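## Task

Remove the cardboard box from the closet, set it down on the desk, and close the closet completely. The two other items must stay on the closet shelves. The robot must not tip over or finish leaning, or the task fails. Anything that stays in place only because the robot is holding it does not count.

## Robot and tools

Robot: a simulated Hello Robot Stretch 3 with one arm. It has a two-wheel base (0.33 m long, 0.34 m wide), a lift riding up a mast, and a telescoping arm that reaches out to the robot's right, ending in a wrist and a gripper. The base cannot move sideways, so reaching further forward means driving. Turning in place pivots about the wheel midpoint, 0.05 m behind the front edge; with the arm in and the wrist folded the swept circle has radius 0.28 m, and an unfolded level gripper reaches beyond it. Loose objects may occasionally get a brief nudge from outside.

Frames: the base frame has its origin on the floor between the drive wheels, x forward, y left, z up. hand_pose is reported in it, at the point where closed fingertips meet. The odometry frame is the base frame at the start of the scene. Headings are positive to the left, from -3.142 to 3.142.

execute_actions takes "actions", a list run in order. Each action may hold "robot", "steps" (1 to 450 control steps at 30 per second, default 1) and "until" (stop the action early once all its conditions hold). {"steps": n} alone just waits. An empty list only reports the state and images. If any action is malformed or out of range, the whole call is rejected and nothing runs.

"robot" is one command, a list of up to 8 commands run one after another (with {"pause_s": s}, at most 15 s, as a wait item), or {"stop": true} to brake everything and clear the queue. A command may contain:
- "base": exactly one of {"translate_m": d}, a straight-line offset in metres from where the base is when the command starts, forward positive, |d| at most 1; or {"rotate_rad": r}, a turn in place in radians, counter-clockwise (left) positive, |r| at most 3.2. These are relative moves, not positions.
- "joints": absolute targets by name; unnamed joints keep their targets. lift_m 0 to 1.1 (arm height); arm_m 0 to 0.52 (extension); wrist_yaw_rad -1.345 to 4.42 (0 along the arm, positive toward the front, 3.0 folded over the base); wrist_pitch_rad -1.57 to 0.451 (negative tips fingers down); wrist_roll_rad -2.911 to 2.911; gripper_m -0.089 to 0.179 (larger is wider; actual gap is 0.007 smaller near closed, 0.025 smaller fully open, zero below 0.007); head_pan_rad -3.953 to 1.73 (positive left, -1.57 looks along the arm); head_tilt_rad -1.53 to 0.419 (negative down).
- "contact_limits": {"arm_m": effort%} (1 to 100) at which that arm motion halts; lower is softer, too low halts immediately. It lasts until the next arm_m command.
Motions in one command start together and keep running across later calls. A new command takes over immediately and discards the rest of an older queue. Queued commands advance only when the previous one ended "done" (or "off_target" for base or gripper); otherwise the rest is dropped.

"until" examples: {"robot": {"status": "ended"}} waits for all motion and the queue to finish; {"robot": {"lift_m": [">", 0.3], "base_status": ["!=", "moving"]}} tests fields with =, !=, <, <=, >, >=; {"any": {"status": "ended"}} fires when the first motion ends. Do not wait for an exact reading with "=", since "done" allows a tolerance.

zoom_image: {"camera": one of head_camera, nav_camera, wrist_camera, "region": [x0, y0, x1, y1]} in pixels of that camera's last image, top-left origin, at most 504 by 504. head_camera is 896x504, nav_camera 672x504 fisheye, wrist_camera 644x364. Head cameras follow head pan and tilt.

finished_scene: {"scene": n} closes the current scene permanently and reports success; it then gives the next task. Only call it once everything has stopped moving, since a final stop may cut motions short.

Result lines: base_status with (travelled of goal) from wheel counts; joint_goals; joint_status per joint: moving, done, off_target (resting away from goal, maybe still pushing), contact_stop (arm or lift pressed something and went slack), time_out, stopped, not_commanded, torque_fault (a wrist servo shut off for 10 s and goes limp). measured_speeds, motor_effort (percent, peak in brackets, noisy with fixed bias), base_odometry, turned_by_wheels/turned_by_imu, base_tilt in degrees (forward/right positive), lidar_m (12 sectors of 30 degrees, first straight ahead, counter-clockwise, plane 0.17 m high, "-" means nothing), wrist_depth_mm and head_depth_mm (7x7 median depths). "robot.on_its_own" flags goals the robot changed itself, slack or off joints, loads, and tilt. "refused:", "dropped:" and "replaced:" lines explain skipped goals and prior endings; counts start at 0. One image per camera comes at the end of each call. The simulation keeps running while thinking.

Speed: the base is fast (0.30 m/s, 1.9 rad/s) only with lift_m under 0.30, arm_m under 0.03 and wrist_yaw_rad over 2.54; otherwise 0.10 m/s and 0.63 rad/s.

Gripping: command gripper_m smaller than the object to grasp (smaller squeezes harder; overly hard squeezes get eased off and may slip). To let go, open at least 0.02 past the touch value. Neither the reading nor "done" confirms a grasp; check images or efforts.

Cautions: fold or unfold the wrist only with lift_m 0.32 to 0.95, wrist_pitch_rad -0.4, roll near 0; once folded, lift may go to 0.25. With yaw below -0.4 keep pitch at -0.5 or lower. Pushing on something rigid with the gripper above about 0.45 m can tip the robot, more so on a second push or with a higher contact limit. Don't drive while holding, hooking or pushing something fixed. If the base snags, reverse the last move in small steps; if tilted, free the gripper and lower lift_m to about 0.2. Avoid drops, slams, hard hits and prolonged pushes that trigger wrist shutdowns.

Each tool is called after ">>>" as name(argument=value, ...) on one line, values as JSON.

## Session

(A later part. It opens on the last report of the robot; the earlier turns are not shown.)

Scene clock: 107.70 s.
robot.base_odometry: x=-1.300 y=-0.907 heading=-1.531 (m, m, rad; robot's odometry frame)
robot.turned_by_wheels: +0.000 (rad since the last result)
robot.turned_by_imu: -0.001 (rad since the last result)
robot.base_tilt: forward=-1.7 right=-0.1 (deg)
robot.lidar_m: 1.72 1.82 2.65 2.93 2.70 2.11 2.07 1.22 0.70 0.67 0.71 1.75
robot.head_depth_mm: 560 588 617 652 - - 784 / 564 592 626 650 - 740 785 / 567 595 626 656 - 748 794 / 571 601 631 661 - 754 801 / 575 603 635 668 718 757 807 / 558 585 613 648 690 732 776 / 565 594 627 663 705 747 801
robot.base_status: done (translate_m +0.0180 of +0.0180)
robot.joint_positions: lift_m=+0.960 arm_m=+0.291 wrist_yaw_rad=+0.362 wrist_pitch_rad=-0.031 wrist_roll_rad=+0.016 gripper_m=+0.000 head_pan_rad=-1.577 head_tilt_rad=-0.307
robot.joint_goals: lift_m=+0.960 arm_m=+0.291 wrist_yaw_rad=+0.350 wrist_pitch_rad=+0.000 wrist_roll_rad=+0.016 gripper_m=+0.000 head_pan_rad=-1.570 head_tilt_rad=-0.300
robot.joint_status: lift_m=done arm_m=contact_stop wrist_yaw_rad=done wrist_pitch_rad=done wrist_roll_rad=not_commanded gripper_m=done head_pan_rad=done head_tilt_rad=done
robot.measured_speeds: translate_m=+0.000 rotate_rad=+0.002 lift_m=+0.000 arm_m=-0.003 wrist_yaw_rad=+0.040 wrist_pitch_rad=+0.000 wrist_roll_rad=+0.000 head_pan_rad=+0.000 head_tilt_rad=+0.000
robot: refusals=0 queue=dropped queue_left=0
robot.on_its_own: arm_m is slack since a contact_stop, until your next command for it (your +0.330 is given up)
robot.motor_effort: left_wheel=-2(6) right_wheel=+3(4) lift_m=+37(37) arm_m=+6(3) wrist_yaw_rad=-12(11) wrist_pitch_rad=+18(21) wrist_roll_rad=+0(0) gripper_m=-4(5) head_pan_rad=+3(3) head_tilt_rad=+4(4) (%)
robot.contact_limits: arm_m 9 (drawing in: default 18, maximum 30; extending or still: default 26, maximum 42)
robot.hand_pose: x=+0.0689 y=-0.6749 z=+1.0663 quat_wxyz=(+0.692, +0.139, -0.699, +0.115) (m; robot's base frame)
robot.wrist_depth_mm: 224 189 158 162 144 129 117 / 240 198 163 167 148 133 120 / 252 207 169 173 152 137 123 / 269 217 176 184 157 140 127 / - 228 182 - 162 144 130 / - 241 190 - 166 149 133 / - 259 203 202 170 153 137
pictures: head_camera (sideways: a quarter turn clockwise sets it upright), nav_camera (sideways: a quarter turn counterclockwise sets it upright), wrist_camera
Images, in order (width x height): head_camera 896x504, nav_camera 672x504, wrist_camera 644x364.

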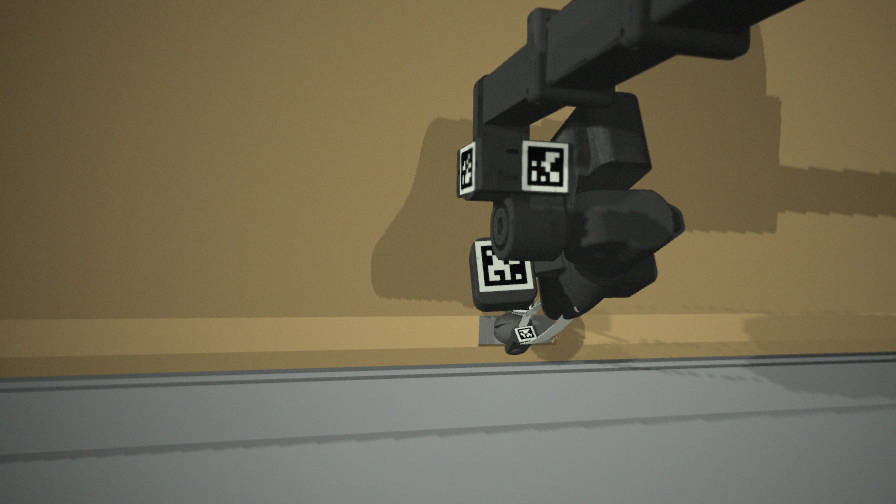

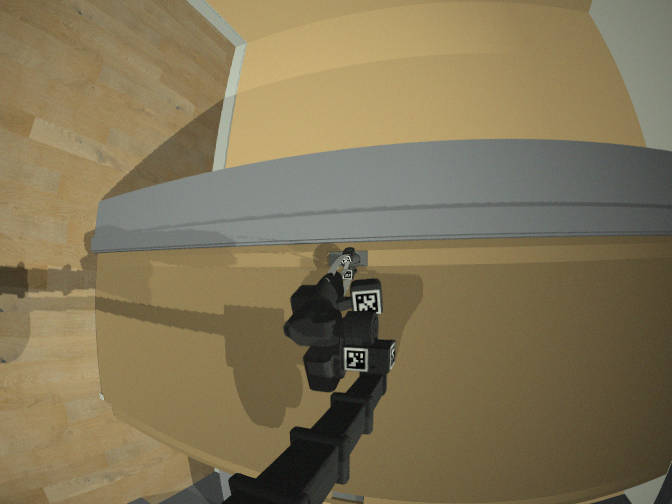

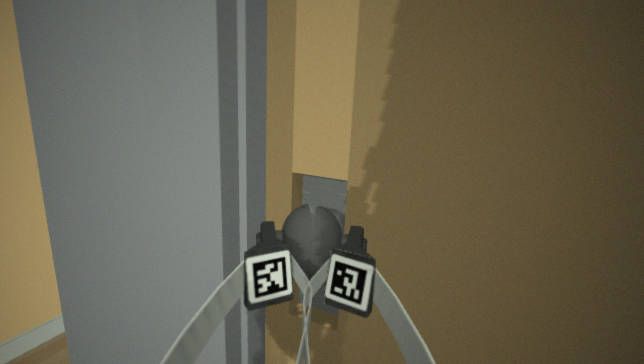

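>>> execute_actions(actions=[{"robot":{"base":{"translate_m":-0.007}},"steps":60,"until":{"robot":{"status":"ended"}}},{"robot":{"joints":{"arm_m":0.32},"contact_limits":{"arm_m":9}},"steps":60,"until":{"robot":{"status":"ended"}}},{"robot":{"base":{"translate_m":-0.11}},"steps":200,"until":{"robot":{"status":"ended"}}}])

Scene clock: 112.43 s.
robot.base_odometry: x=-1.305 y=-0.790 heading=-1.531 (m, m, rad; robot's odometry frame)
robot.turned_by_wheels: +0.000 (rad since the last result)
robot.turned_by_imu: -0.002 (rad since the last result)
robot.base_tilt: forward=-1.7 right=-0.1 (deg)
robot.lidar_m: 1.83 1.95 2.81 3.40 2.55 1.98 1.95 1.12 0.69 0.68 0.70 1.87
robot.head_depth_mm: 552 580 607 643 - - 768 / 555 583 613 642 - 729 777 / 559 586 616 645 - 735 782 / 562 589 621 652 - 747 786 / 566 594 628 661 711 747 797 / 571 601 632 667 711 754 804 / 580 606 646 665 705 746 782
robot.base_status: done (translate_m -0.1100 of -0.1100)
robot.joint_positions: lift_m=+0.960 arm_m=+0.288 wrist_yaw_rad=+0.431 wrist_pitch_rad=-0.033 wrist_roll_rad=+0.016 gripper_m=+0.000 head_pan_rad=-1.577 head_tilt_rad=-0.307
robot.joint_goals: lift_m=+0.960 arm_m=+0.288 wrist_yaw_rad=+0.419 wrist_pitch_rad=+0.000 wrist_roll_rad=+0.016 gripper_m=+0.000 head_pan_rad=-1.570 head_tilt_rad=-0.300
robot.joint_status: lift_m=done arm_m=contact_stop wrist_yaw_rad=done wrist_pitch_rad=done wrist_roll_rad=not_commanded gripper_m=done head_pan_rad=done head_tilt_rad=done
robot.measured_speeds: translate_m=+0.000 rotate_rad=+0.000 lift_m=+0.000 arm_m=+0.000 wrist_yaw_rad=+0.000 wrist_pitch_rad=+0.000 wrist_roll_rad=+0.000 head_pan_rad=+0.000 head_tilt_rad=+0.000
robot: refusals=0 queue=done queue_left=0
robot.on_its_own: wrist_yaw_rad is held at +0.419, not at your +0.350, by its stall guard, which is not easing now; arm_m is slack since a contact_stop, until your next command for it (your +0.320 is given up)
robot.motor_effort: left_wheel=-1(14) right_wheel=+1(18) lift_m=+38(38) arm_m=+0(3) wrist_yaw_rad=-10(48) wrist_pitch_rad=+20(20) wrist_roll_rad=+0(0) gripper_m=-4(7) head_pan_rad=+4(3) head_tilt_rad=+5(4) (%)
robot.contact_limits: arm_m 9 (drawing in: default 18, maximum 30; extending or still: default 26, maximum 42)
robot.hand_pose: x=+0.0853 y=-0.6650 z=+1.0657 quat_wxyz=(+0.688, +0.164, -0.693, +0.138) (m; robot's base frame)
robot.wrist_depth_mm: 223 215 191 163 143 126 113 / 263 221 200 169 147 130 116 / 285 227 207 174 151 133 119 / 306 238 229 181 156 136 122 / 334 246 241 - 161 140 125 / 362 258 250 - 164 144 128 / - 272 240 199 167 148 131
pictures: head_camera (sideways: a quarter turn clockwise sets it upright), nav_camera (sideways: a quarter turn counterclockwise sets it upright), wrist_camera
Images, in order (width x height): head_camera 896x504, nav_camera 672x504, wrist_camera 644x364.

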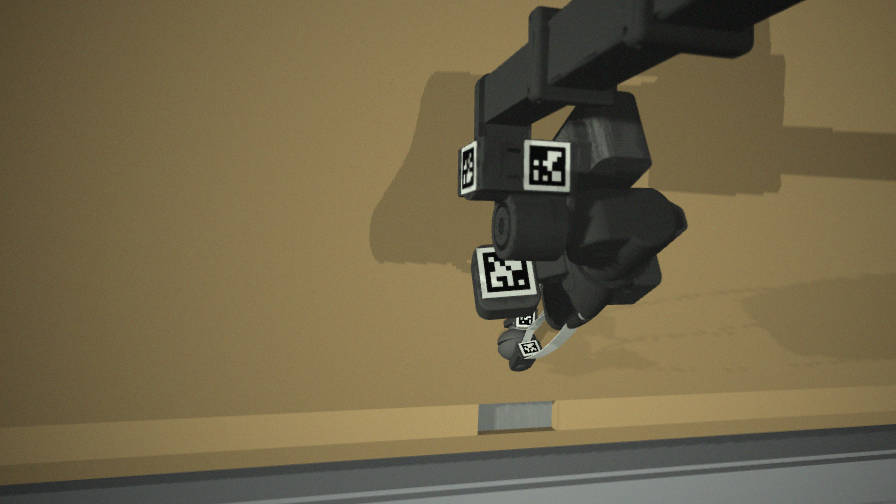

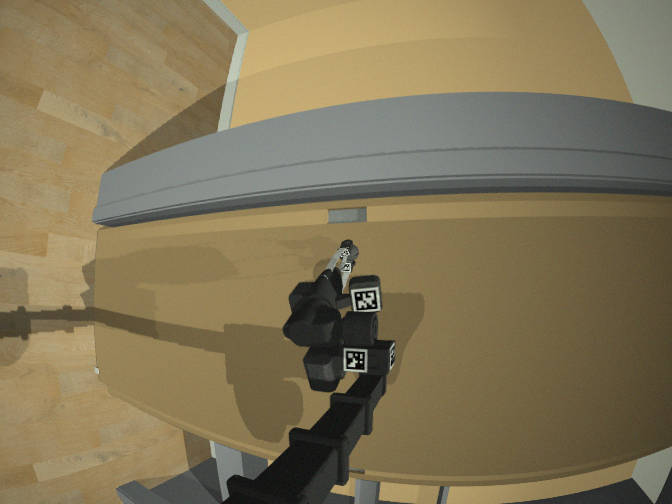

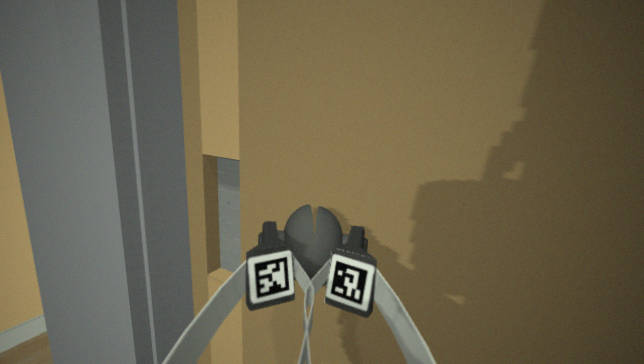

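>>> execute_actions(actions=[{"robot":[{"joints":{"arm_m":0.22}},{"base":{"translate_m":0.18},"joints":{"wrist_yaw_rad":0}},{"joints":{"arm_m":0.25}}],"steps":300,"until":{"robot":{"status":"ended"}}}])

Scene clock: 118.50 s.
robot.base_odometry: x=-1.298 y=-0.970 heading=-1.531 (m, m, rad; robot's odometry frame)
robot.turned_by_wheels: +0.000 (rad since the last result)
robot.turned_by_imu: -0.001 (rad since the last result)
robot.base_tilt: forward=-1.6 right=+0.0 (deg)
robot.lidar_m: 1.65 1.76 2.54 2.94 2.78 2.16 2.12 1.28 0.70 0.67 0.71 1.69
robot.head_depth_mm: 563 588 623 653 - 747 786 / 567 594 624 656 - 752 789 / 569 599 630 658 - 759 795 / 577 606 637 669 - 762 805 / 558 585 614 652 690 733 783 / 562 592 624 663 700 749 794 / 570 599 630 667 705 757 817
robot.base_status: done (translate_m +0.1800 of +0.1800)
robot.joint_positions: lift_m=+0.960 arm_m=+0.250 wrist_yaw_rad=+0.002 wrist_pitch_rad=-0.025 wrist_roll_rad=+0.016 gripper_m=+0.000 head_pan_rad=-1.577 head_tilt_rad=-0.307
robot.joint_goals: lift_m=+0.960 arm_m=+0.250 wrist_yaw_rad=+0.000 wrist_pitch_rad=+0.000 wrist_roll_rad=+0.016 gripper_m=+0.000 head_pan_rad=-1.570 head_tilt_rad=-0.300
robot.joint_status: lift_m=done arm_m=done wrist_yaw_rad=done wrist_pitch_rad=done wrist_roll_rad=not_commanded gripper_m=done head_pan_rad=done head_tilt_rad=done
robot.measured_speeds: translate_m=+0.000 rotate_rad=+0.000 lift_m=+0.000 arm_m=+0.000 wrist_yaw_rad=+0.000 wrist_pitch_rad=+0.000 wrist_roll_rad=+0.000 head_pan_rad=+0.000 head_tilt_rad=+0.000
robot: refusals=0 queue=done queue_left=0
robot.motor_effort: left_wheel=-1(5) right_wheel=+1(3) lift_m=+38(37) arm_m=+4(1) wrist_yaw_rad=-1(10) wrist_pitch_rad=+15(20) wrist_roll_rad=+0(0) gripper_m=-3(4) head_pan_rad=+4(3) head_tilt_rad=+4(4) (%)
robot.hand_pose: x=-0.0210 y=-0.6502 z=+1.0679 quat_wxyz=(+0.702, +0.010, -0.712, -0.008) (m; robot's base frame)
robot.wrist_depth_mm: 166 157 185 179 176 172 168 / 173 163 191 185 181 177 174 / 186 169 197 192 187 184 179 / 195 176 205 201 195 190 186 / 203 182 217 - 202 197 193 / 212 189 210 - 209 205 199 / 222 199 238 225 219 213 207
pictures: head_camera (sideways: a quarter turn clockwise sets it upright), nav_camera (sideways: a quarter turn counterclockwise sets it upright), wrist_camera
Images, in order (width x height): head_camera 896x504, nav_camera 672x504, wrist_camera 644x364.

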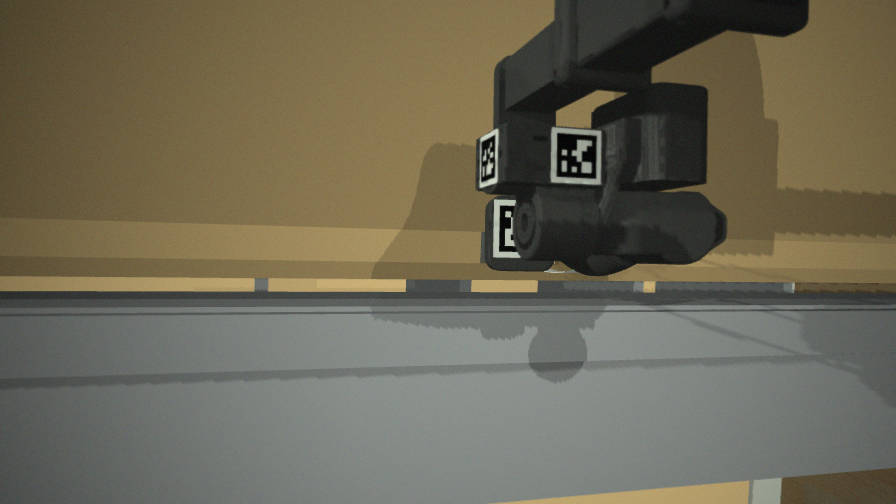

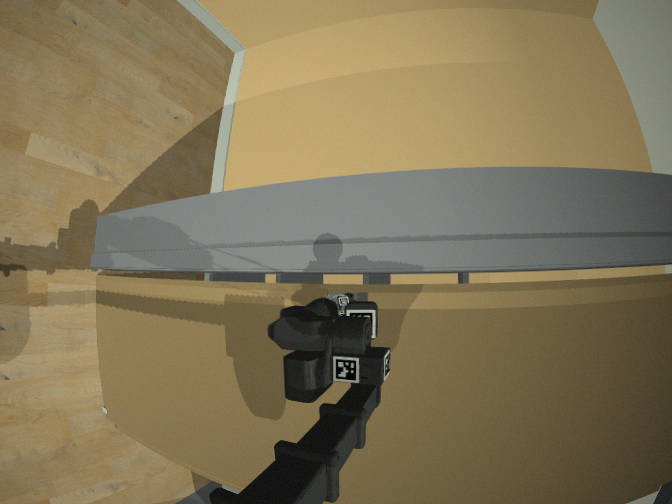

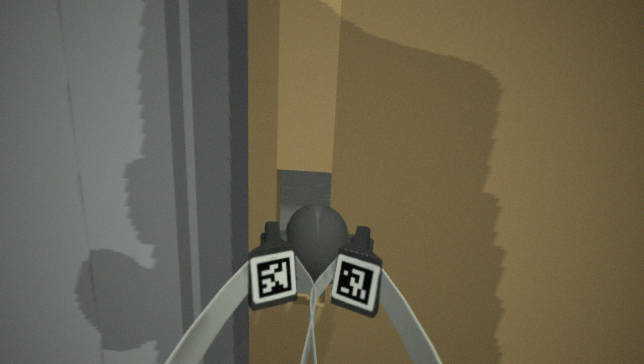

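Forward 7 mm, insert, pull.

>>> execute_actions(actions=[{"robot":{"base":{"translate_m":0.007}},"steps":60,"until":{"robot":{"status":"ended"}}},{"robot":{"joints":{"arm_m":0.32},"contact_limits":{"arm_m":10}},"steps":60,"until":{"robot":{"status":"ended"}}},{"robot":{"base":{"translate_m":-0.09}},"steps":200,"until":{"robot":{"status":"ended"}}}])

Scene clock: 123.50 s.
robot.base_odometry: x=-1.301 y=-0.887 heading=-1.530 (m, m, rad; robot's odometry frame)
robot.turned_by_wheels: +0.001 (rad since the last result)
robot.turned_by_imu: -0.002 (rad since the last result)
robot.base_tilt: forward=-1.6 right=-0.1 (deg)
robot.lidar_m: 1.74 1.84 2.68 2.94 2.67 2.07 2.03 1.21 0.70 0.68 0.69 1.77
robot.head_depth_mm: 558 585 618 648 - 738 777 / 561 590 620 650 - 737 787 / 567 591 624 652 - 748 792 / 570 599 630 661 - 756 801 / 1223 1278 1341 1282 1291 1334 1426 / 584 596 624 654 691 732 781 / 558 588 621 659 701 745 798
robot.base_status: done (translate_m -0.0900 of -0.0900)
robot.joint_positions: lift_m=+0.960 arm_m=+0.274 wrist_yaw_rad=+0.046 wrist_pitch_rad=-0.027 wrist_roll_rad=+0.016 gripper_m=+0.000 head_pan_rad=-1.577 head_tilt_rad=-0.307
robot.joint_goals: lift_m=+0.960 arm_m=+0.274 wrist_yaw_rad=+0.000 wrist_pitch_rad=+0.000 wrist_roll_rad=+0.016 gripper_m=+0.000 head_pan_rad=-1.570 head_tilt_rad=-0.300
robot.joint_status: lift_m=done arm_m=contact_stop wrist_yaw_rad=done wrist_pitch_rad=done wrist_roll_rad=not_commanded gripper_m=done head_pan_rad=done head_tilt_rad=done
robot.measured_speeds: translate_m=+0.000 rotate_rad=+0.000 lift_m=+0.000 arm_m=+0.000 wrist_yaw_rad=+0.000 wrist_pitch_rad=+0.000 wrist_roll_rad=+0.000 head_pan_rad=+0.000 head_tilt_rad=+0.000
robot: refusals=0 queue=done queue_left=0
robot.on_its_own: arm_m is slack since a contact_stop, until your next command for it (your +0.320 is given up); wrist_yaw_rad is at rest, and its effort (-42) is outside its rest range (-12 to +12)
robot.motor_effort: left_wheel=+13(37) right_wheel=-10(30) lift_m=+37(37) arm_m=+1(7) wrist_yaw_rad=-42(94) wrist_pitch_rad=+16(20) wrist_roll_rad=+0(0) gripper_m=-5(10) head_pan_rad=+3(4) head_tilt_rad=+4(4) (%)
robot.contact_limits: arm_m 10 (drawing in: default 18, maximum 30; extending or still: default 26, maximum 42)
robot.hand_pose: x=-0.0097 y=-0.6742 z=+1.0673 quat_wxyz=(+0.702, +0.026, -0.712, +0.006) (m; robot's base frame)
robot.wrist_depth_mm: 172 227 472 153 148 144 139 / 175 232 482 159 154 148 143 / 178 235 497 164 159 153 149 / 180 240 506 172 164 158 153 / 184 245 565 175 171 164 158 / 187 248 573 - 177 170 165 / 190 252 204 193 184 177 170
pictures: head_camera (sideways: a quarter turn clockwise sets it upright), nav_camera (sideways: a quarter turn counterclockwise sets it upright), wrist_camera
Images, in order (width x height): head_camera 896x504, nav_camera 672x504, wrist_camera 644x364.

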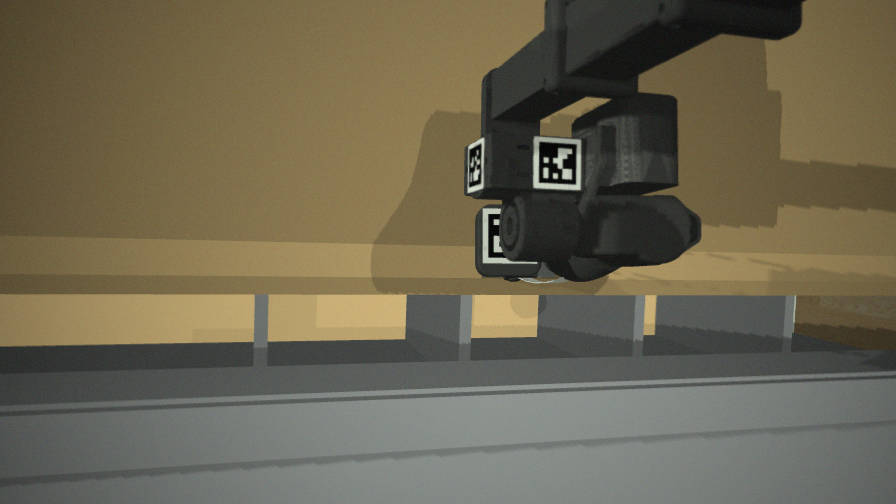

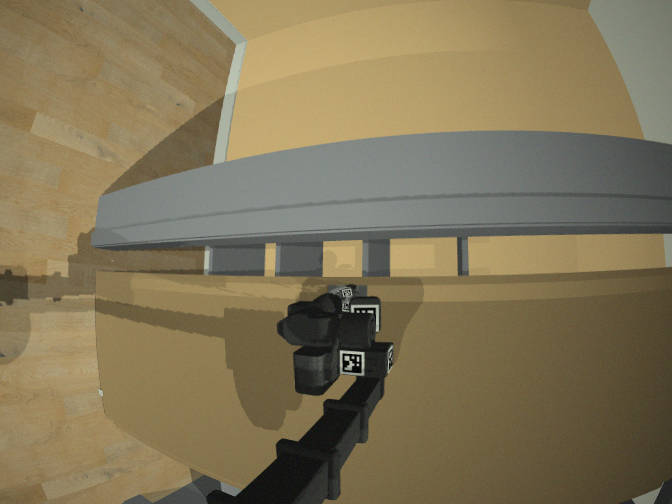

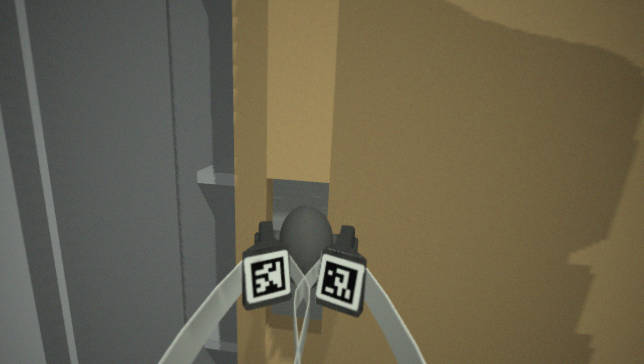

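>>> execute_actions(actions=[{"robot":[{"joints":{"arm_m":0.2}},{"base":{"translate_m":0.09},"joints":{"lift_m":0.86,"wrist_yaw_rad":0}},{"joints":{"arm_m":0.38},"contact_limits":{"arm_m":12}},{"base":{"translate_m":-0.3}}],"steps":450,"until":{"robot":{"status":"ended"}}}])

Scene clock: 134.93 s.
robot.base_odometry: x=-1.310 y=-0.677 heading=-1.530 (m, m, rad; robot's odometry frame)
robot.turned_by_wheels: +0.000 (rad since the last result)
robot.turned_by_imu: -0.004 (rad since the last result)
robot.base_tilt: forward=-1.7 right=-0.1 (deg)
robot.lidar_m: 1.95 2.07 3.00 3.40 2.40 1.87 1.83 0.88 0.68 0.67 0.75 1.99
robot.head_depth_mm: 544 571 599 634 669 702 - / 547 572 605 637 666 - 767 / 557 582 613 645 677 734 770 / 1204 1260 1329 1350 1438 1296 1432 / 1209 1268 1340 1173 1289 1323 1466 / 1223 1279 1344 1325 1286 1384 1494 / 1164 1188 1217 1159 1184 1275 1309
robot.base_status: done (translate_m -0.3000 of -0.3000)
robot.joint_positions: lift_m=+0.860 arm_m=+0.380 wrist_yaw_rad=+0.019 wrist_pitch_rad=-0.025 wrist_roll_rad=+0.016 gripper_m=+0.000 head_pan_rad=-1.577 head_tilt_rad=-0.307
robot.joint_goals: lift_m=+0.860 arm_m=+0.380 wrist_yaw_rad=+0.000 wrist_pitch_rad=+0.000 wrist_roll_rad=+0.016 gripper_m=+0.000 head_pan_rad=-1.570 head_tilt_rad=-0.300
robot.joint_status: lift_m=done arm_m=done wrist_yaw_rad=done wrist_pitch_rad=done wrist_roll_rad=not_commanded gripper_m=done head_pan_rad=done head_tilt_rad=done
robot.measured_speeds: translate_m=+0.000 rotate_rad=+0.000 lift_m=+0.000 arm_m=+0.000 wrist_yaw_rad=+0.000 wrist_pitch_rad=+0.000 wrist_roll_rad=+0.000 head_pan_rad=+0.000 head_tilt_rad=+0.000
robot: refusals=0 queue=done queue_left=0
robot.on_its_own: wrist_yaw_rad is at rest, and its effort (-17) is outside its rest range (-12 to +12)
robot.motor_effort: left_wheel=+13(39) right_wheel=-10(38) lift_m=+16(36) arm_m=+4(5) wrist_yaw_rad=-17(68) wrist_pitch_rad=+15(16) wrist_roll_rad=+0(0) gripper_m=-4(7) head_pan_rad=+3(4) head_tilt_rad=+4(4) (%)
robot.contact_limits: arm_m 12 (drawing in: default 18, maximum 30; extending or still: default 26, maximum 42)
robot.hand_pose: x=-0.0166 y=-0.7801 z=+0.9688 quat_wxyz=(+0.702, +0.016, -0.712, -0.002) (m; robot's base frame)
robot.wrist_depth_mm: 501 691 738 721 706 61 - / 504 714 758 743 730 60 - / 485 640 791 743 732 58 - / 523 735 838 804 787 57 - / 521 699 823 - 802 58 - / 514 576 590 - 621 57 - / 484 473 462 473 461 53 -
pictures: head_camera (sideways: a quarter turn clockwise sets it upright), nav_camera (sideways: a quarter turn counterclockwise sets it upright), wrist_camera
Images, in order (width x height): head_camera 896x504, nav_camera 672x504, wrist_camera 644x364.

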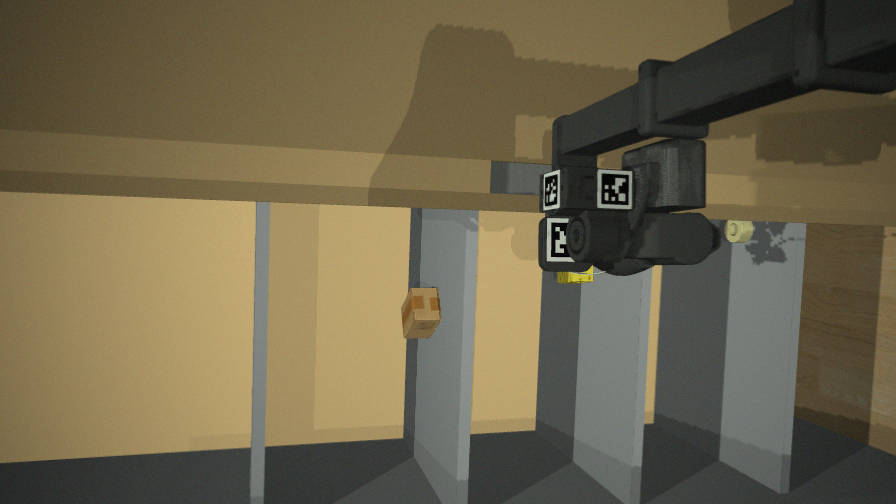

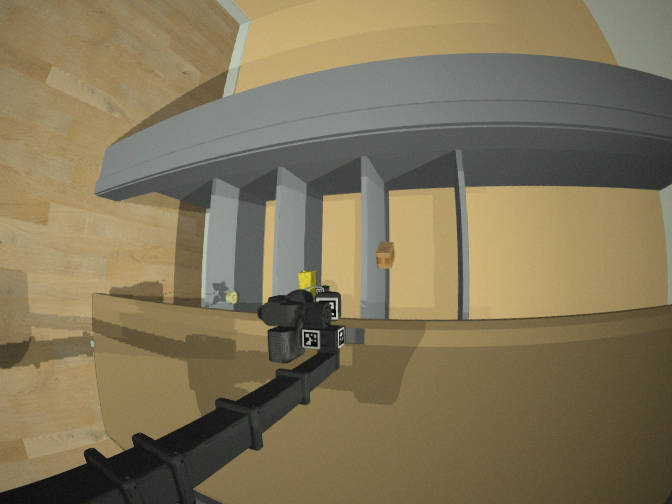

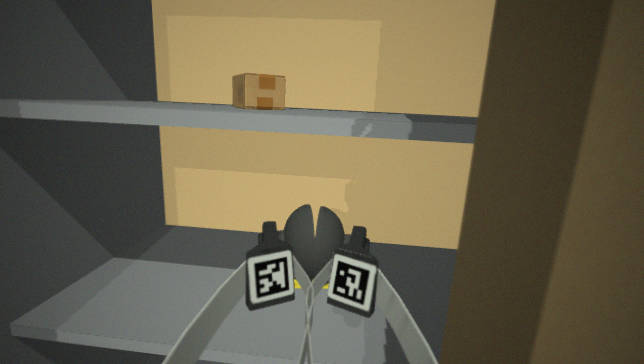

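>>> execute_actions(actions=[{"robot":{"base":{"translate_m":-0.22},"joints":{"head_pan_rad":-2.2}},"steps":450,"until":{"robot":{"status":"ended"}}}])

Scene clock: 140.10 s.
robot.base_odometry: x=-1.319 y=-0.458 heading=-1.529 (m, m, rad; robot's odometry frame)
robot.turned_by_wheels: +0.001 (rad since the last result)
robot.turned_by_imu: -0.001 (rad since the last result)
robot.base_tilt: forward=+3.1 right=+0.0 (deg)
robot.lidar_m: 2.02 2.10 2.87 3.42 2.16 1.67 1.63 0.86 0.67 0.65 0.87 0.97
robot.head_depth_mm: 795 823 858 937 1017 1108 1643 / 738 781 839 895 945 994 1062 / 691 731 770 821 876 933 1013 / 649 682 722 764 805 858 918 / 613 643 673 707 752 796 849 / 580 605 633 664 698 742 - / 549 573 599 627 656 - -
robot.base_status: done (translate_m -0.2199 of -0.2200)
robot.joint_positions: lift_m=+0.860 arm_m=+0.380 wrist_yaw_rad=+0.119 wrist_pitch_rad=-0.022 wrist_roll_rad=+0.019 gripper_m=+0.000 head_pan_rad=-2.193 head_tilt_rad=-0.307
robot.joint_goals: lift_m=+0.860 arm_m=+0.380 wrist_yaw_rad=+0.068 wrist_pitch_rad=+0.000 wrist_roll_rad=+0.019 gripper_m=+0.000 head_pan_rad=-2.200 head_tilt_rad=-0.300
robot.joint_status: lift_m=done arm_m=done wrist_yaw_rad=done wrist_pitch_rad=done wrist_roll_rad=not_commanded gripper_m=done head_pan_rad=done head_tilt_rad=done
robot.measured_speeds: translate_m=+0.000 rotate_rad=+0.000 lift_m=+0.000 arm_m=+0.000 wrist_yaw_rad=+0.000 wrist_pitch_rad=+0.000 wrist_roll_rad=+0.000 head_pan_rad=+0.000 head_tilt_rad=+0.000
robot: refusals=0 queue=done queue_left=0
robot.on_its_own: base_tilt is 4.8 degrees off its reading at the scene's start (forward=-1.7 right=-0.1); wrist_yaw_rad is held at +0.068, not at your +0.000, by its stall guard, which is still easing; left_wheel is at rest, and its effort (+33) is outside its rest range (-18 to +18); right_wheel is at rest, and its effort (-27) is outside its rest range (-18 to +18)
robot.motor_effort: left_wheel=+33(60) right_wheel=-27(47) lift_m=+16(16) arm_m=+3(4) wrist_yaw_rad=-45(78) wrist_pitch_rad=+13(16) wrist_roll_rad=-1(1) gripper_m=-5(6) head_pan_rad=-4(42) head_tilt_rad=+4(5) (%)
robot.contact_limits: arm_m 12 (drawing in: default 18, maximum 30; extending or still: default 26, maximum 42)
robot.hand_pose: x=+0.0090 y=-0.7785 z=+0.9696 quat_wxyz=(+0.700, +0.050, -0.712, +0.034) (m; robot's base frame)
robot.wrist_depth_mm: 569 760 775 727 697 658 54 / 541 707 768 753 714 675 52 / 598 822 831 759 712 681 51 / 614 860 854 816 762 711 50 / 620 710 773 - 788 737 48 / 519 527 561 - 651 67 48 / 678 788 461 465 492 63 -
pictures: head_camera (sideways: a quarter turn clockwise sets it upright), nav_camera (sideways: a quarter turn counterclockwise sets it upright), wrist_camera
Images, in order (width x height): head_camera 896x504, nav_camera 672x504, wrist_camera 644x364.

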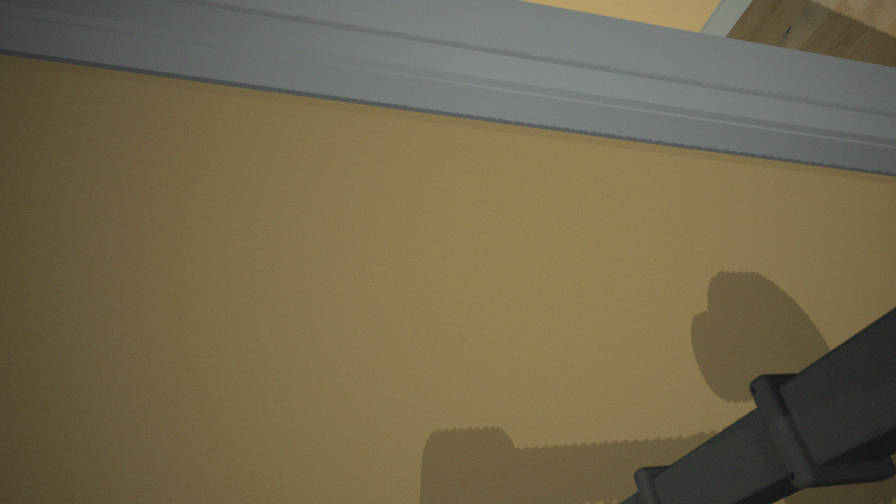

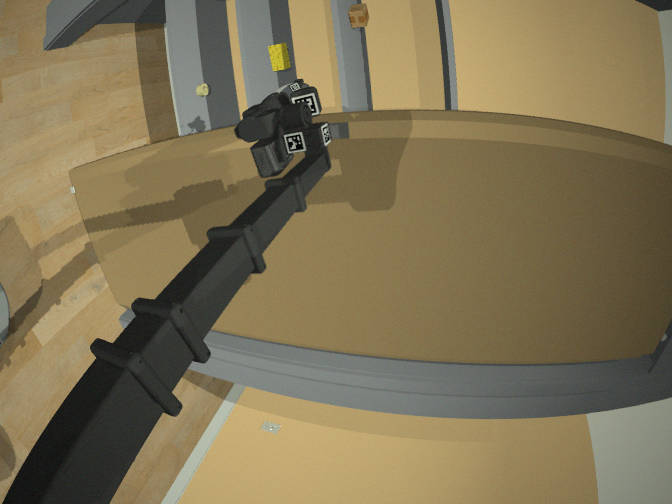

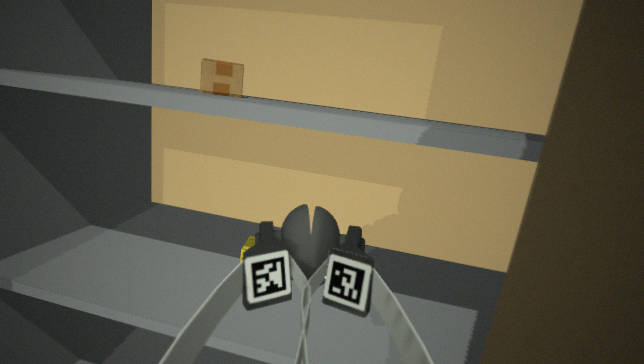

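>>> execute_actions(actions=[{"robot":[{"base":{"translate_m":0.08}},{"joints":{"arm_m":0.0,"wrist_yaw_rad":0}},{"base":{"translate_m":0.2}},{"base":{"rotate_rad":-1.571}},{"base":{"translate_m":0.28}},{"base":{"rotate_rad":1.571},"joints":{"head_pan_rad":-1.57,"head_tilt_rad":-0.2,"lift_m":1.0,"gripper_m":0.15}}],"steps":450,"until":{"robot":{"status":"ended"}}},{"steps":300,"until":{"robot":{"status":"ended"}}}])

Scene clock: 162.77 s.
robot.base_odometry: x=-1.587 y=-0.748 heading=-1.531 (m, m, rad; robot's odometry frame)
robot.turned_by_wheels: -0.002 (rad since the last result)
robot.turned_by_imu: +0.007 (rad since the last result)
robot.base_tilt: forward=-1.6 right=+0.0 (deg)
robot.lidar_m: 1.86 1.99 2.90 3.22 2.51 1.95 1.11 0.52 0.45 1.12 0.48 0.59
robot.head_depth_mm: 970 995 1025 1070 811 1125 - / 976 1005 1036 1076 867 1136 828 / 983 1008 1040 1086 865 1149 - / 989 1019 1055 1094 830 1158 - / 995 1029 1060 1110 856 1064 848 / 1010 1039 1065 1111 849 1052 845 / 942 947 949 978 892 957 878
robot.base_status: done (rotate_rad +1.5709 of +1.5710)
robot.joint_positions: lift_m=+1.000 arm_m=+0.001 wrist_yaw_rad=+0.000 wrist_pitch_rad=-0.022 wrist_roll_rad=+0.019 gripper_m=+0.150 head_pan_rad=-1.577 head_tilt_rad=-0.211
robot.joint_goals: lift_m=+1.000 arm_m=+0.000 wrist_yaw_rad=+0.000 wrist_pitch_rad=+0.000 wrist_roll_rad=+0.019 gripper_m=+0.150 head_pan_rad=-1.570 head_tilt_rad=-0.200
robot.joint_status: lift_m=done arm_m=done wrist_yaw_rad=done wrist_pitch_rad=done wrist_roll_rad=not_commanded gripper_m=done head_pan_rad=done head_tilt_rad=done
robot.measured_speeds: translate_m=+0.000 rotate_rad=+0.000 lift_m=+0.000 arm_m=+0.000 wrist_yaw_rad=+0.000 wrist_pitch_rad=+0.000 wrist_roll_rad=+0.000 head_pan_rad=+0.000 head_tilt_rad=+0.000
robot: refusals=0 queue=done queue_left=0
robot.motor_effort: left_wheel=-4(52) right_wheel=+2(38) lift_m=+39(42) arm_m=-2(4) wrist_yaw_rad=+0(65) wrist_pitch_rad=+13(14) wrist_roll_rad=-1(1) gripper_m=+0(81) head_pan_rad=+4(42) head_tilt_rad=+7(21) (%)
robot.hand_pose: x=-0.0214 y=-0.4019 z=+1.1086 quat_wxyz=(+0.701, +0.008, -0.714, -0.008) (m; robot's base frame)
robot.wrist_depth_mm: 439 557 607 573 554 519 488 / 447 620 885 870 831 825 795 / 448 630 905 881 875 840 815 / 452 564 654 629 734 785 838 / 458 595 981 955 930 529 511 / 443 758 868 899 927 - 903 / 501 637 684 689 694 675 724
pictures: head_camera (sideways: a quarter turn clockwise sets it upright), nav_camera (sideways: a quarter turn counterclockwise sets it upright), wrist_camera
Images, in order (width x height): head_camera 896x504, nav_camera 672x504, wrist_camera 644x364.

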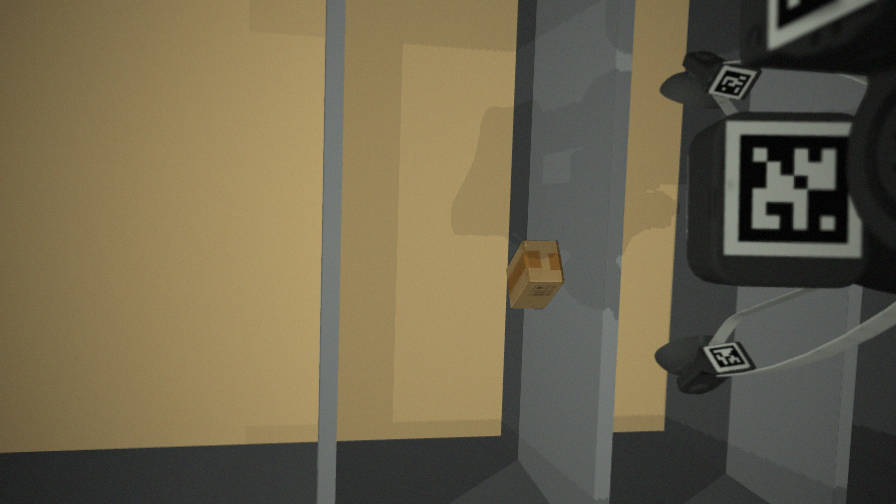

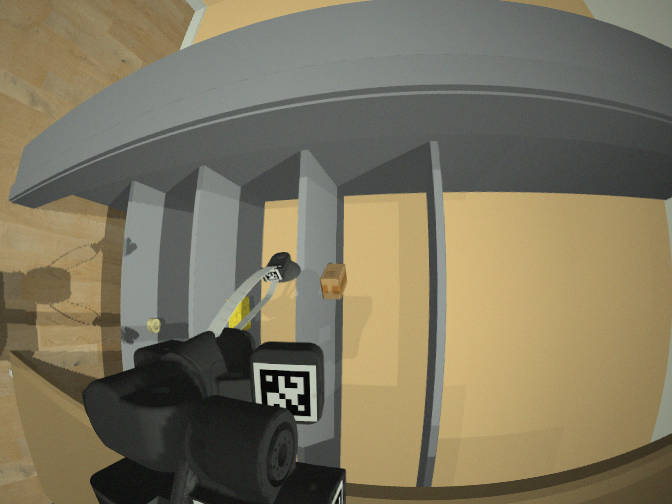

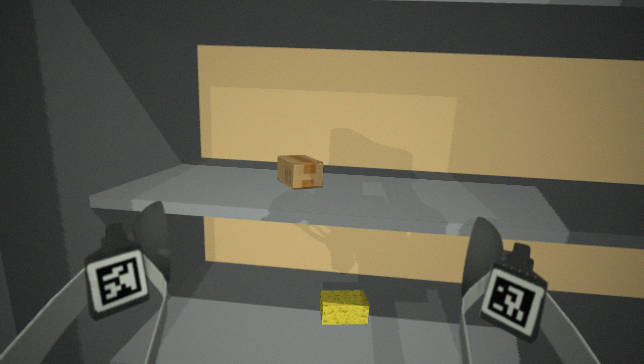

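>>> execute_actions(actions=[{"robot":{"base":{"translate_m":0.035},"joints":{"lift_m":0.95,"arm_m":0.36}},"steps":300,"until":{"robot":{"status":"ended"}}}])

Scene clock: 166.97 s.
robot.base_odometry: x=-1.586 y=-0.783 heading=-1.531 (m, m, rad; robot's odometry frame)
robot.turned_by_wheels: +0.000 (rad since the last result)
robot.turned_by_imu: -0.001 (rad since the last result)
robot.base_tilt: forward=-1.8 right=+0.0 (deg)
robot.lidar_m: 1.83 1.95 2.86 3.67 2.55 1.99 1.12 0.52 0.47 1.07 0.46 0.59
robot.head_depth_mm: 969 999 1025 1073 872 - 800 / 980 1006 1037 1075 991 1024 827 / 985 1014 1041 1088 - 933 826 / 999 1027 1055 1098 853 1012 855 / 995 1033 1065 1111 853 1050 850 / 1006 1032 1064 1108 849 1058 853 / 855 864 871 893 842 920 848
robot.base_status: done (translate_m +0.0350 of +0.0350)
robot.joint_positions: lift_m=+0.950 arm_m=+0.360 wrist_yaw_rad=+0.000 wrist_pitch_rad=-0.022 wrist_roll_rad=+0.019 gripper_m=+0.150 head_pan_rad=-1.577 head_tilt_rad=-0.211
robot.joint_goals: lift_m=+0.950 arm_m=+0.360 wrist_yaw_rad=+0.000 wrist_pitch_rad=+0.000 wrist_roll_rad=+0.019 gripper_m=+0.150 head_pan_rad=-1.570 head_tilt_rad=-0.200
robot.joint_status: lift_m=done arm_m=done wrist_yaw_rad=done wrist_pitch_rad=done wrist_roll_rad=not_commanded gripper_m=done head_pan_rad=done head_tilt_rad=done
robot.measured_speeds: translate_m=+0.000 rotate_rad=+0.000 lift_m=+0.000 arm_m=+0.000 wrist_yaw_rad=+0.000 wrist_pitch_rad=+0.000 wrist_roll_rad=+0.000 head_pan_rad=+0.000 head_tilt_rad=+0.000
robot: refusals=0 queue=done queue_left=0
robot.motor_effort: left_wheel=-4(5) right_wheel=+2(5) lift_m=+16(38) arm_m=+4(4) wrist_yaw_rad=+0(0) wrist_pitch_rad=+13(13) wrist_roll_rad=-1(1) gripper_m=+0(0) head_pan_rad=+4(4) head_tilt_rad=+6(6) (%)
robot.hand_pose: x=-0.0214 y=-0.7603 z=+1.0595 quat_wxyz=(+0.701, +0.008, -0.714, -0.008) (m; robot's base frame)
robot.wrist_depth_mm: 376 497 495 483 471 460 450 / 378 519 517 500 489 474 461 / 385 531 540 517 508 499 480 / 362 418 429 262 488 508 494 / 252 279 268 251 288 320 306 / 194 180 193 197 203 - 212 / 140 147 150 153 156 153 162
pictures: head_camera (sideways: a quarter turn clockwise sets it upright), nav_camera (sideways: a quarter turn counterclockwise sets it upright), wrist_camera
Images, in order (width x height): head_camera 896x504, nav_camera 672x504, wrist_camera 644x364.

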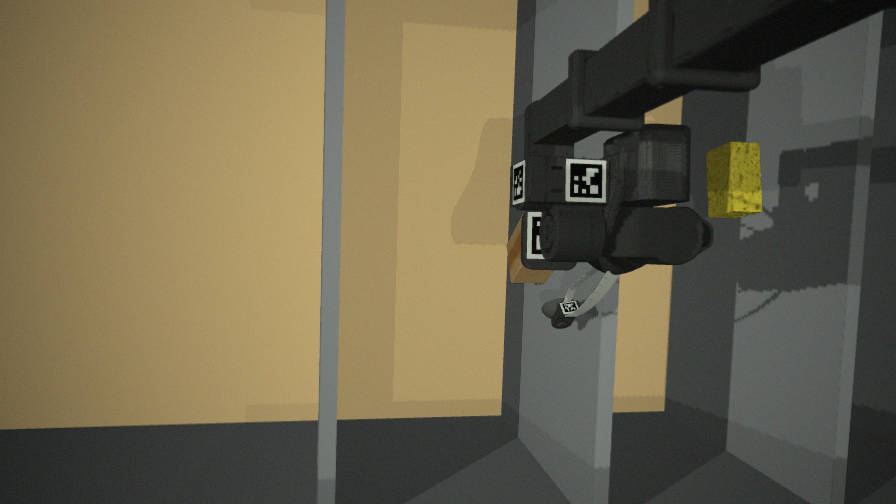

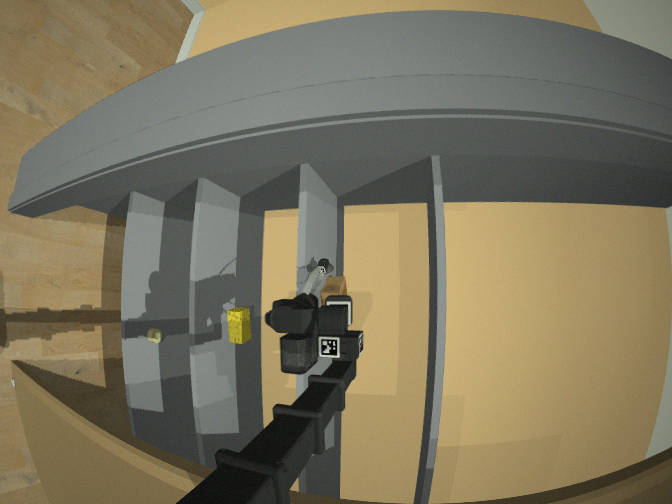

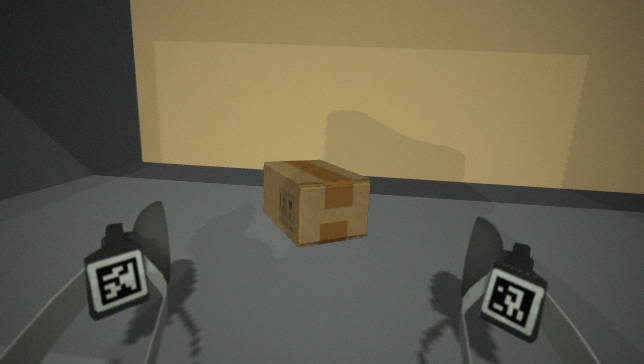

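>>> execute_actions(actions=[{"robot":[{"joints":{"arm_m":0.47}},{"joints":{"gripper_m":0.02}},{"pause_s":0.5},{"joints":{"lift_m":0.98}},{"joints":{"arm_m":0.0}}],"steps":450,"until":{"robot":{"status":"ended"}}}])

Scene clock: 177.00 s.
robot.base_odometry: x=-1.586 y=-0.783 heading=-1.531 (m, m, rad; robot's odometry frame)
robot.turned_by_wheels: +0.000 (rad since the last result)
robot.turned_by_imu: -0.003 (rad since the last result)
robot.base_tilt: forward=-1.6 right=-0.1 (deg)
robot.lidar_m: 1.82 1.95 2.86 3.69 2.56 1.99 1.12 0.52 0.47 1.07 0.46 0.59
robot.head_depth_mm: 965 999 1028 1072 810 1073 865 / 977 1007 1043 1082 875 1081 827 / 987 1014 1046 1090 866 1124 - / 989 1028 1053 1098 862 404 - / 997 1035 1066 1104 856 1066 850 / 1006 1036 1063 1106 854 1059 852 / 853 863 869 889 849 916 847
robot.base_status: done (translate_m +0.0350 of +0.0350)
robot.joint_positions: lift_m=+0.979 arm_m=+0.001 wrist_yaw_rad=+0.000 wrist_pitch_rad=-0.033 wrist_roll_rad=+0.019 gripper_m=+0.024 head_pan_rad=-1.577 head_tilt_rad=-0.211
robot.joint_goals: lift_m=+0.980 arm_m=+0.000 wrist_yaw_rad=+0.000 wrist_pitch_rad=+0.000 wrist_roll_rad=+0.019 gripper_m=+0.023 head_pan_rad=-1.570 head_tilt_rad=-0.200
robot.joint_status: lift_m=done arm_m=done wrist_yaw_rad=done wrist_pitch_rad=done wrist_roll_rad=not_commanded gripper_m=done head_pan_rad=done head_tilt_rad=done
robot.measured_speeds: translate_m=+0.000 rotate_rad=+0.000 lift_m=+0.000 arm_m=+0.000 wrist_yaw_rad=+0.000 wrist_pitch_rad=+0.000 wrist_roll_rad=+0.000 head_pan_rad=+0.000 head_tilt_rad=+0.000
robot: refusals=0 queue=done queue_left=0
robot.motor_effort: left_wheel=-3(4) right_wheel=+2(2) lift_m=+40(41) arm_m=-3(4) wrist_yaw_rad=+0(1) wrist_pitch_rad=+19(19) wrist_roll_rad=-1(1) gripper_m=-21(97) head_pan_rad=+4(4) head_tilt_rad=+6(6) (%)
robot.hand_pose: x=-0.0214 y=-0.4015 z=+1.0856 quat_wxyz=(+0.701, +0.012, -0.713, -0.012) (m; robot's base frame)
robot.wrist_depth_mm: 409 556 741 710 678 638 599 / 404 572 869 848 837 812 796 / 416 586 900 895 878 845 813 / 426 533 600 568 603 637 668 / 432 600 158 144 933 910 896 / 434 573 139 141 153 873 881 / 439 594 610 158 647 671 680
pictures: head_camera (sideways: a quarter turn clockwise sets it upright), nav_camera (sideways: a quarter turn counterclockwise sets it upright), wrist_camera
Images, in order (width x height): head_camera 896x504, nav_camera 672x504, wrist_camera 644x364.

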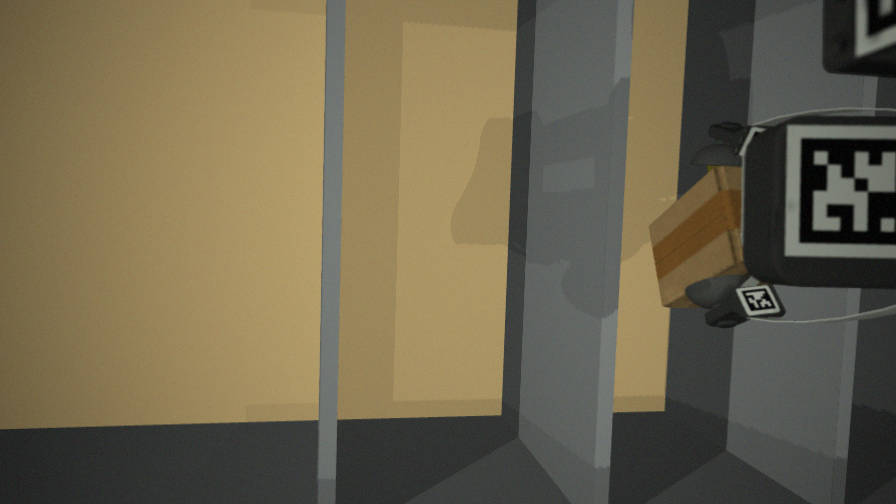

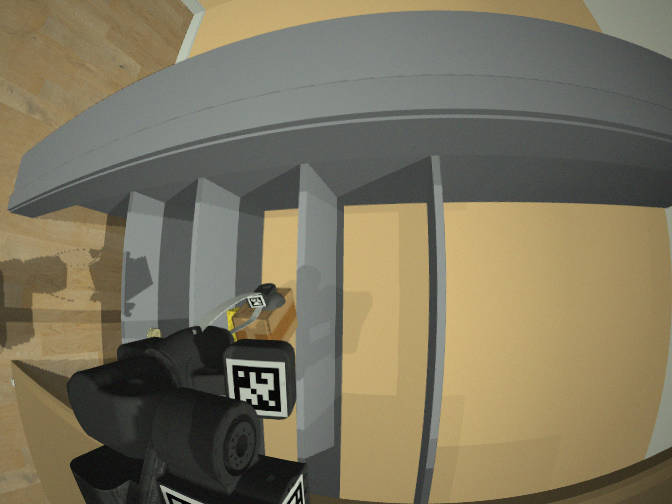

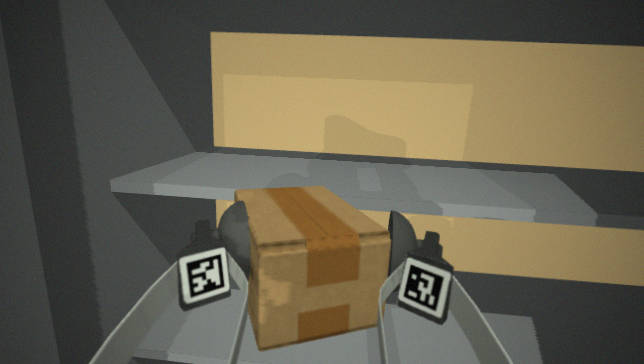

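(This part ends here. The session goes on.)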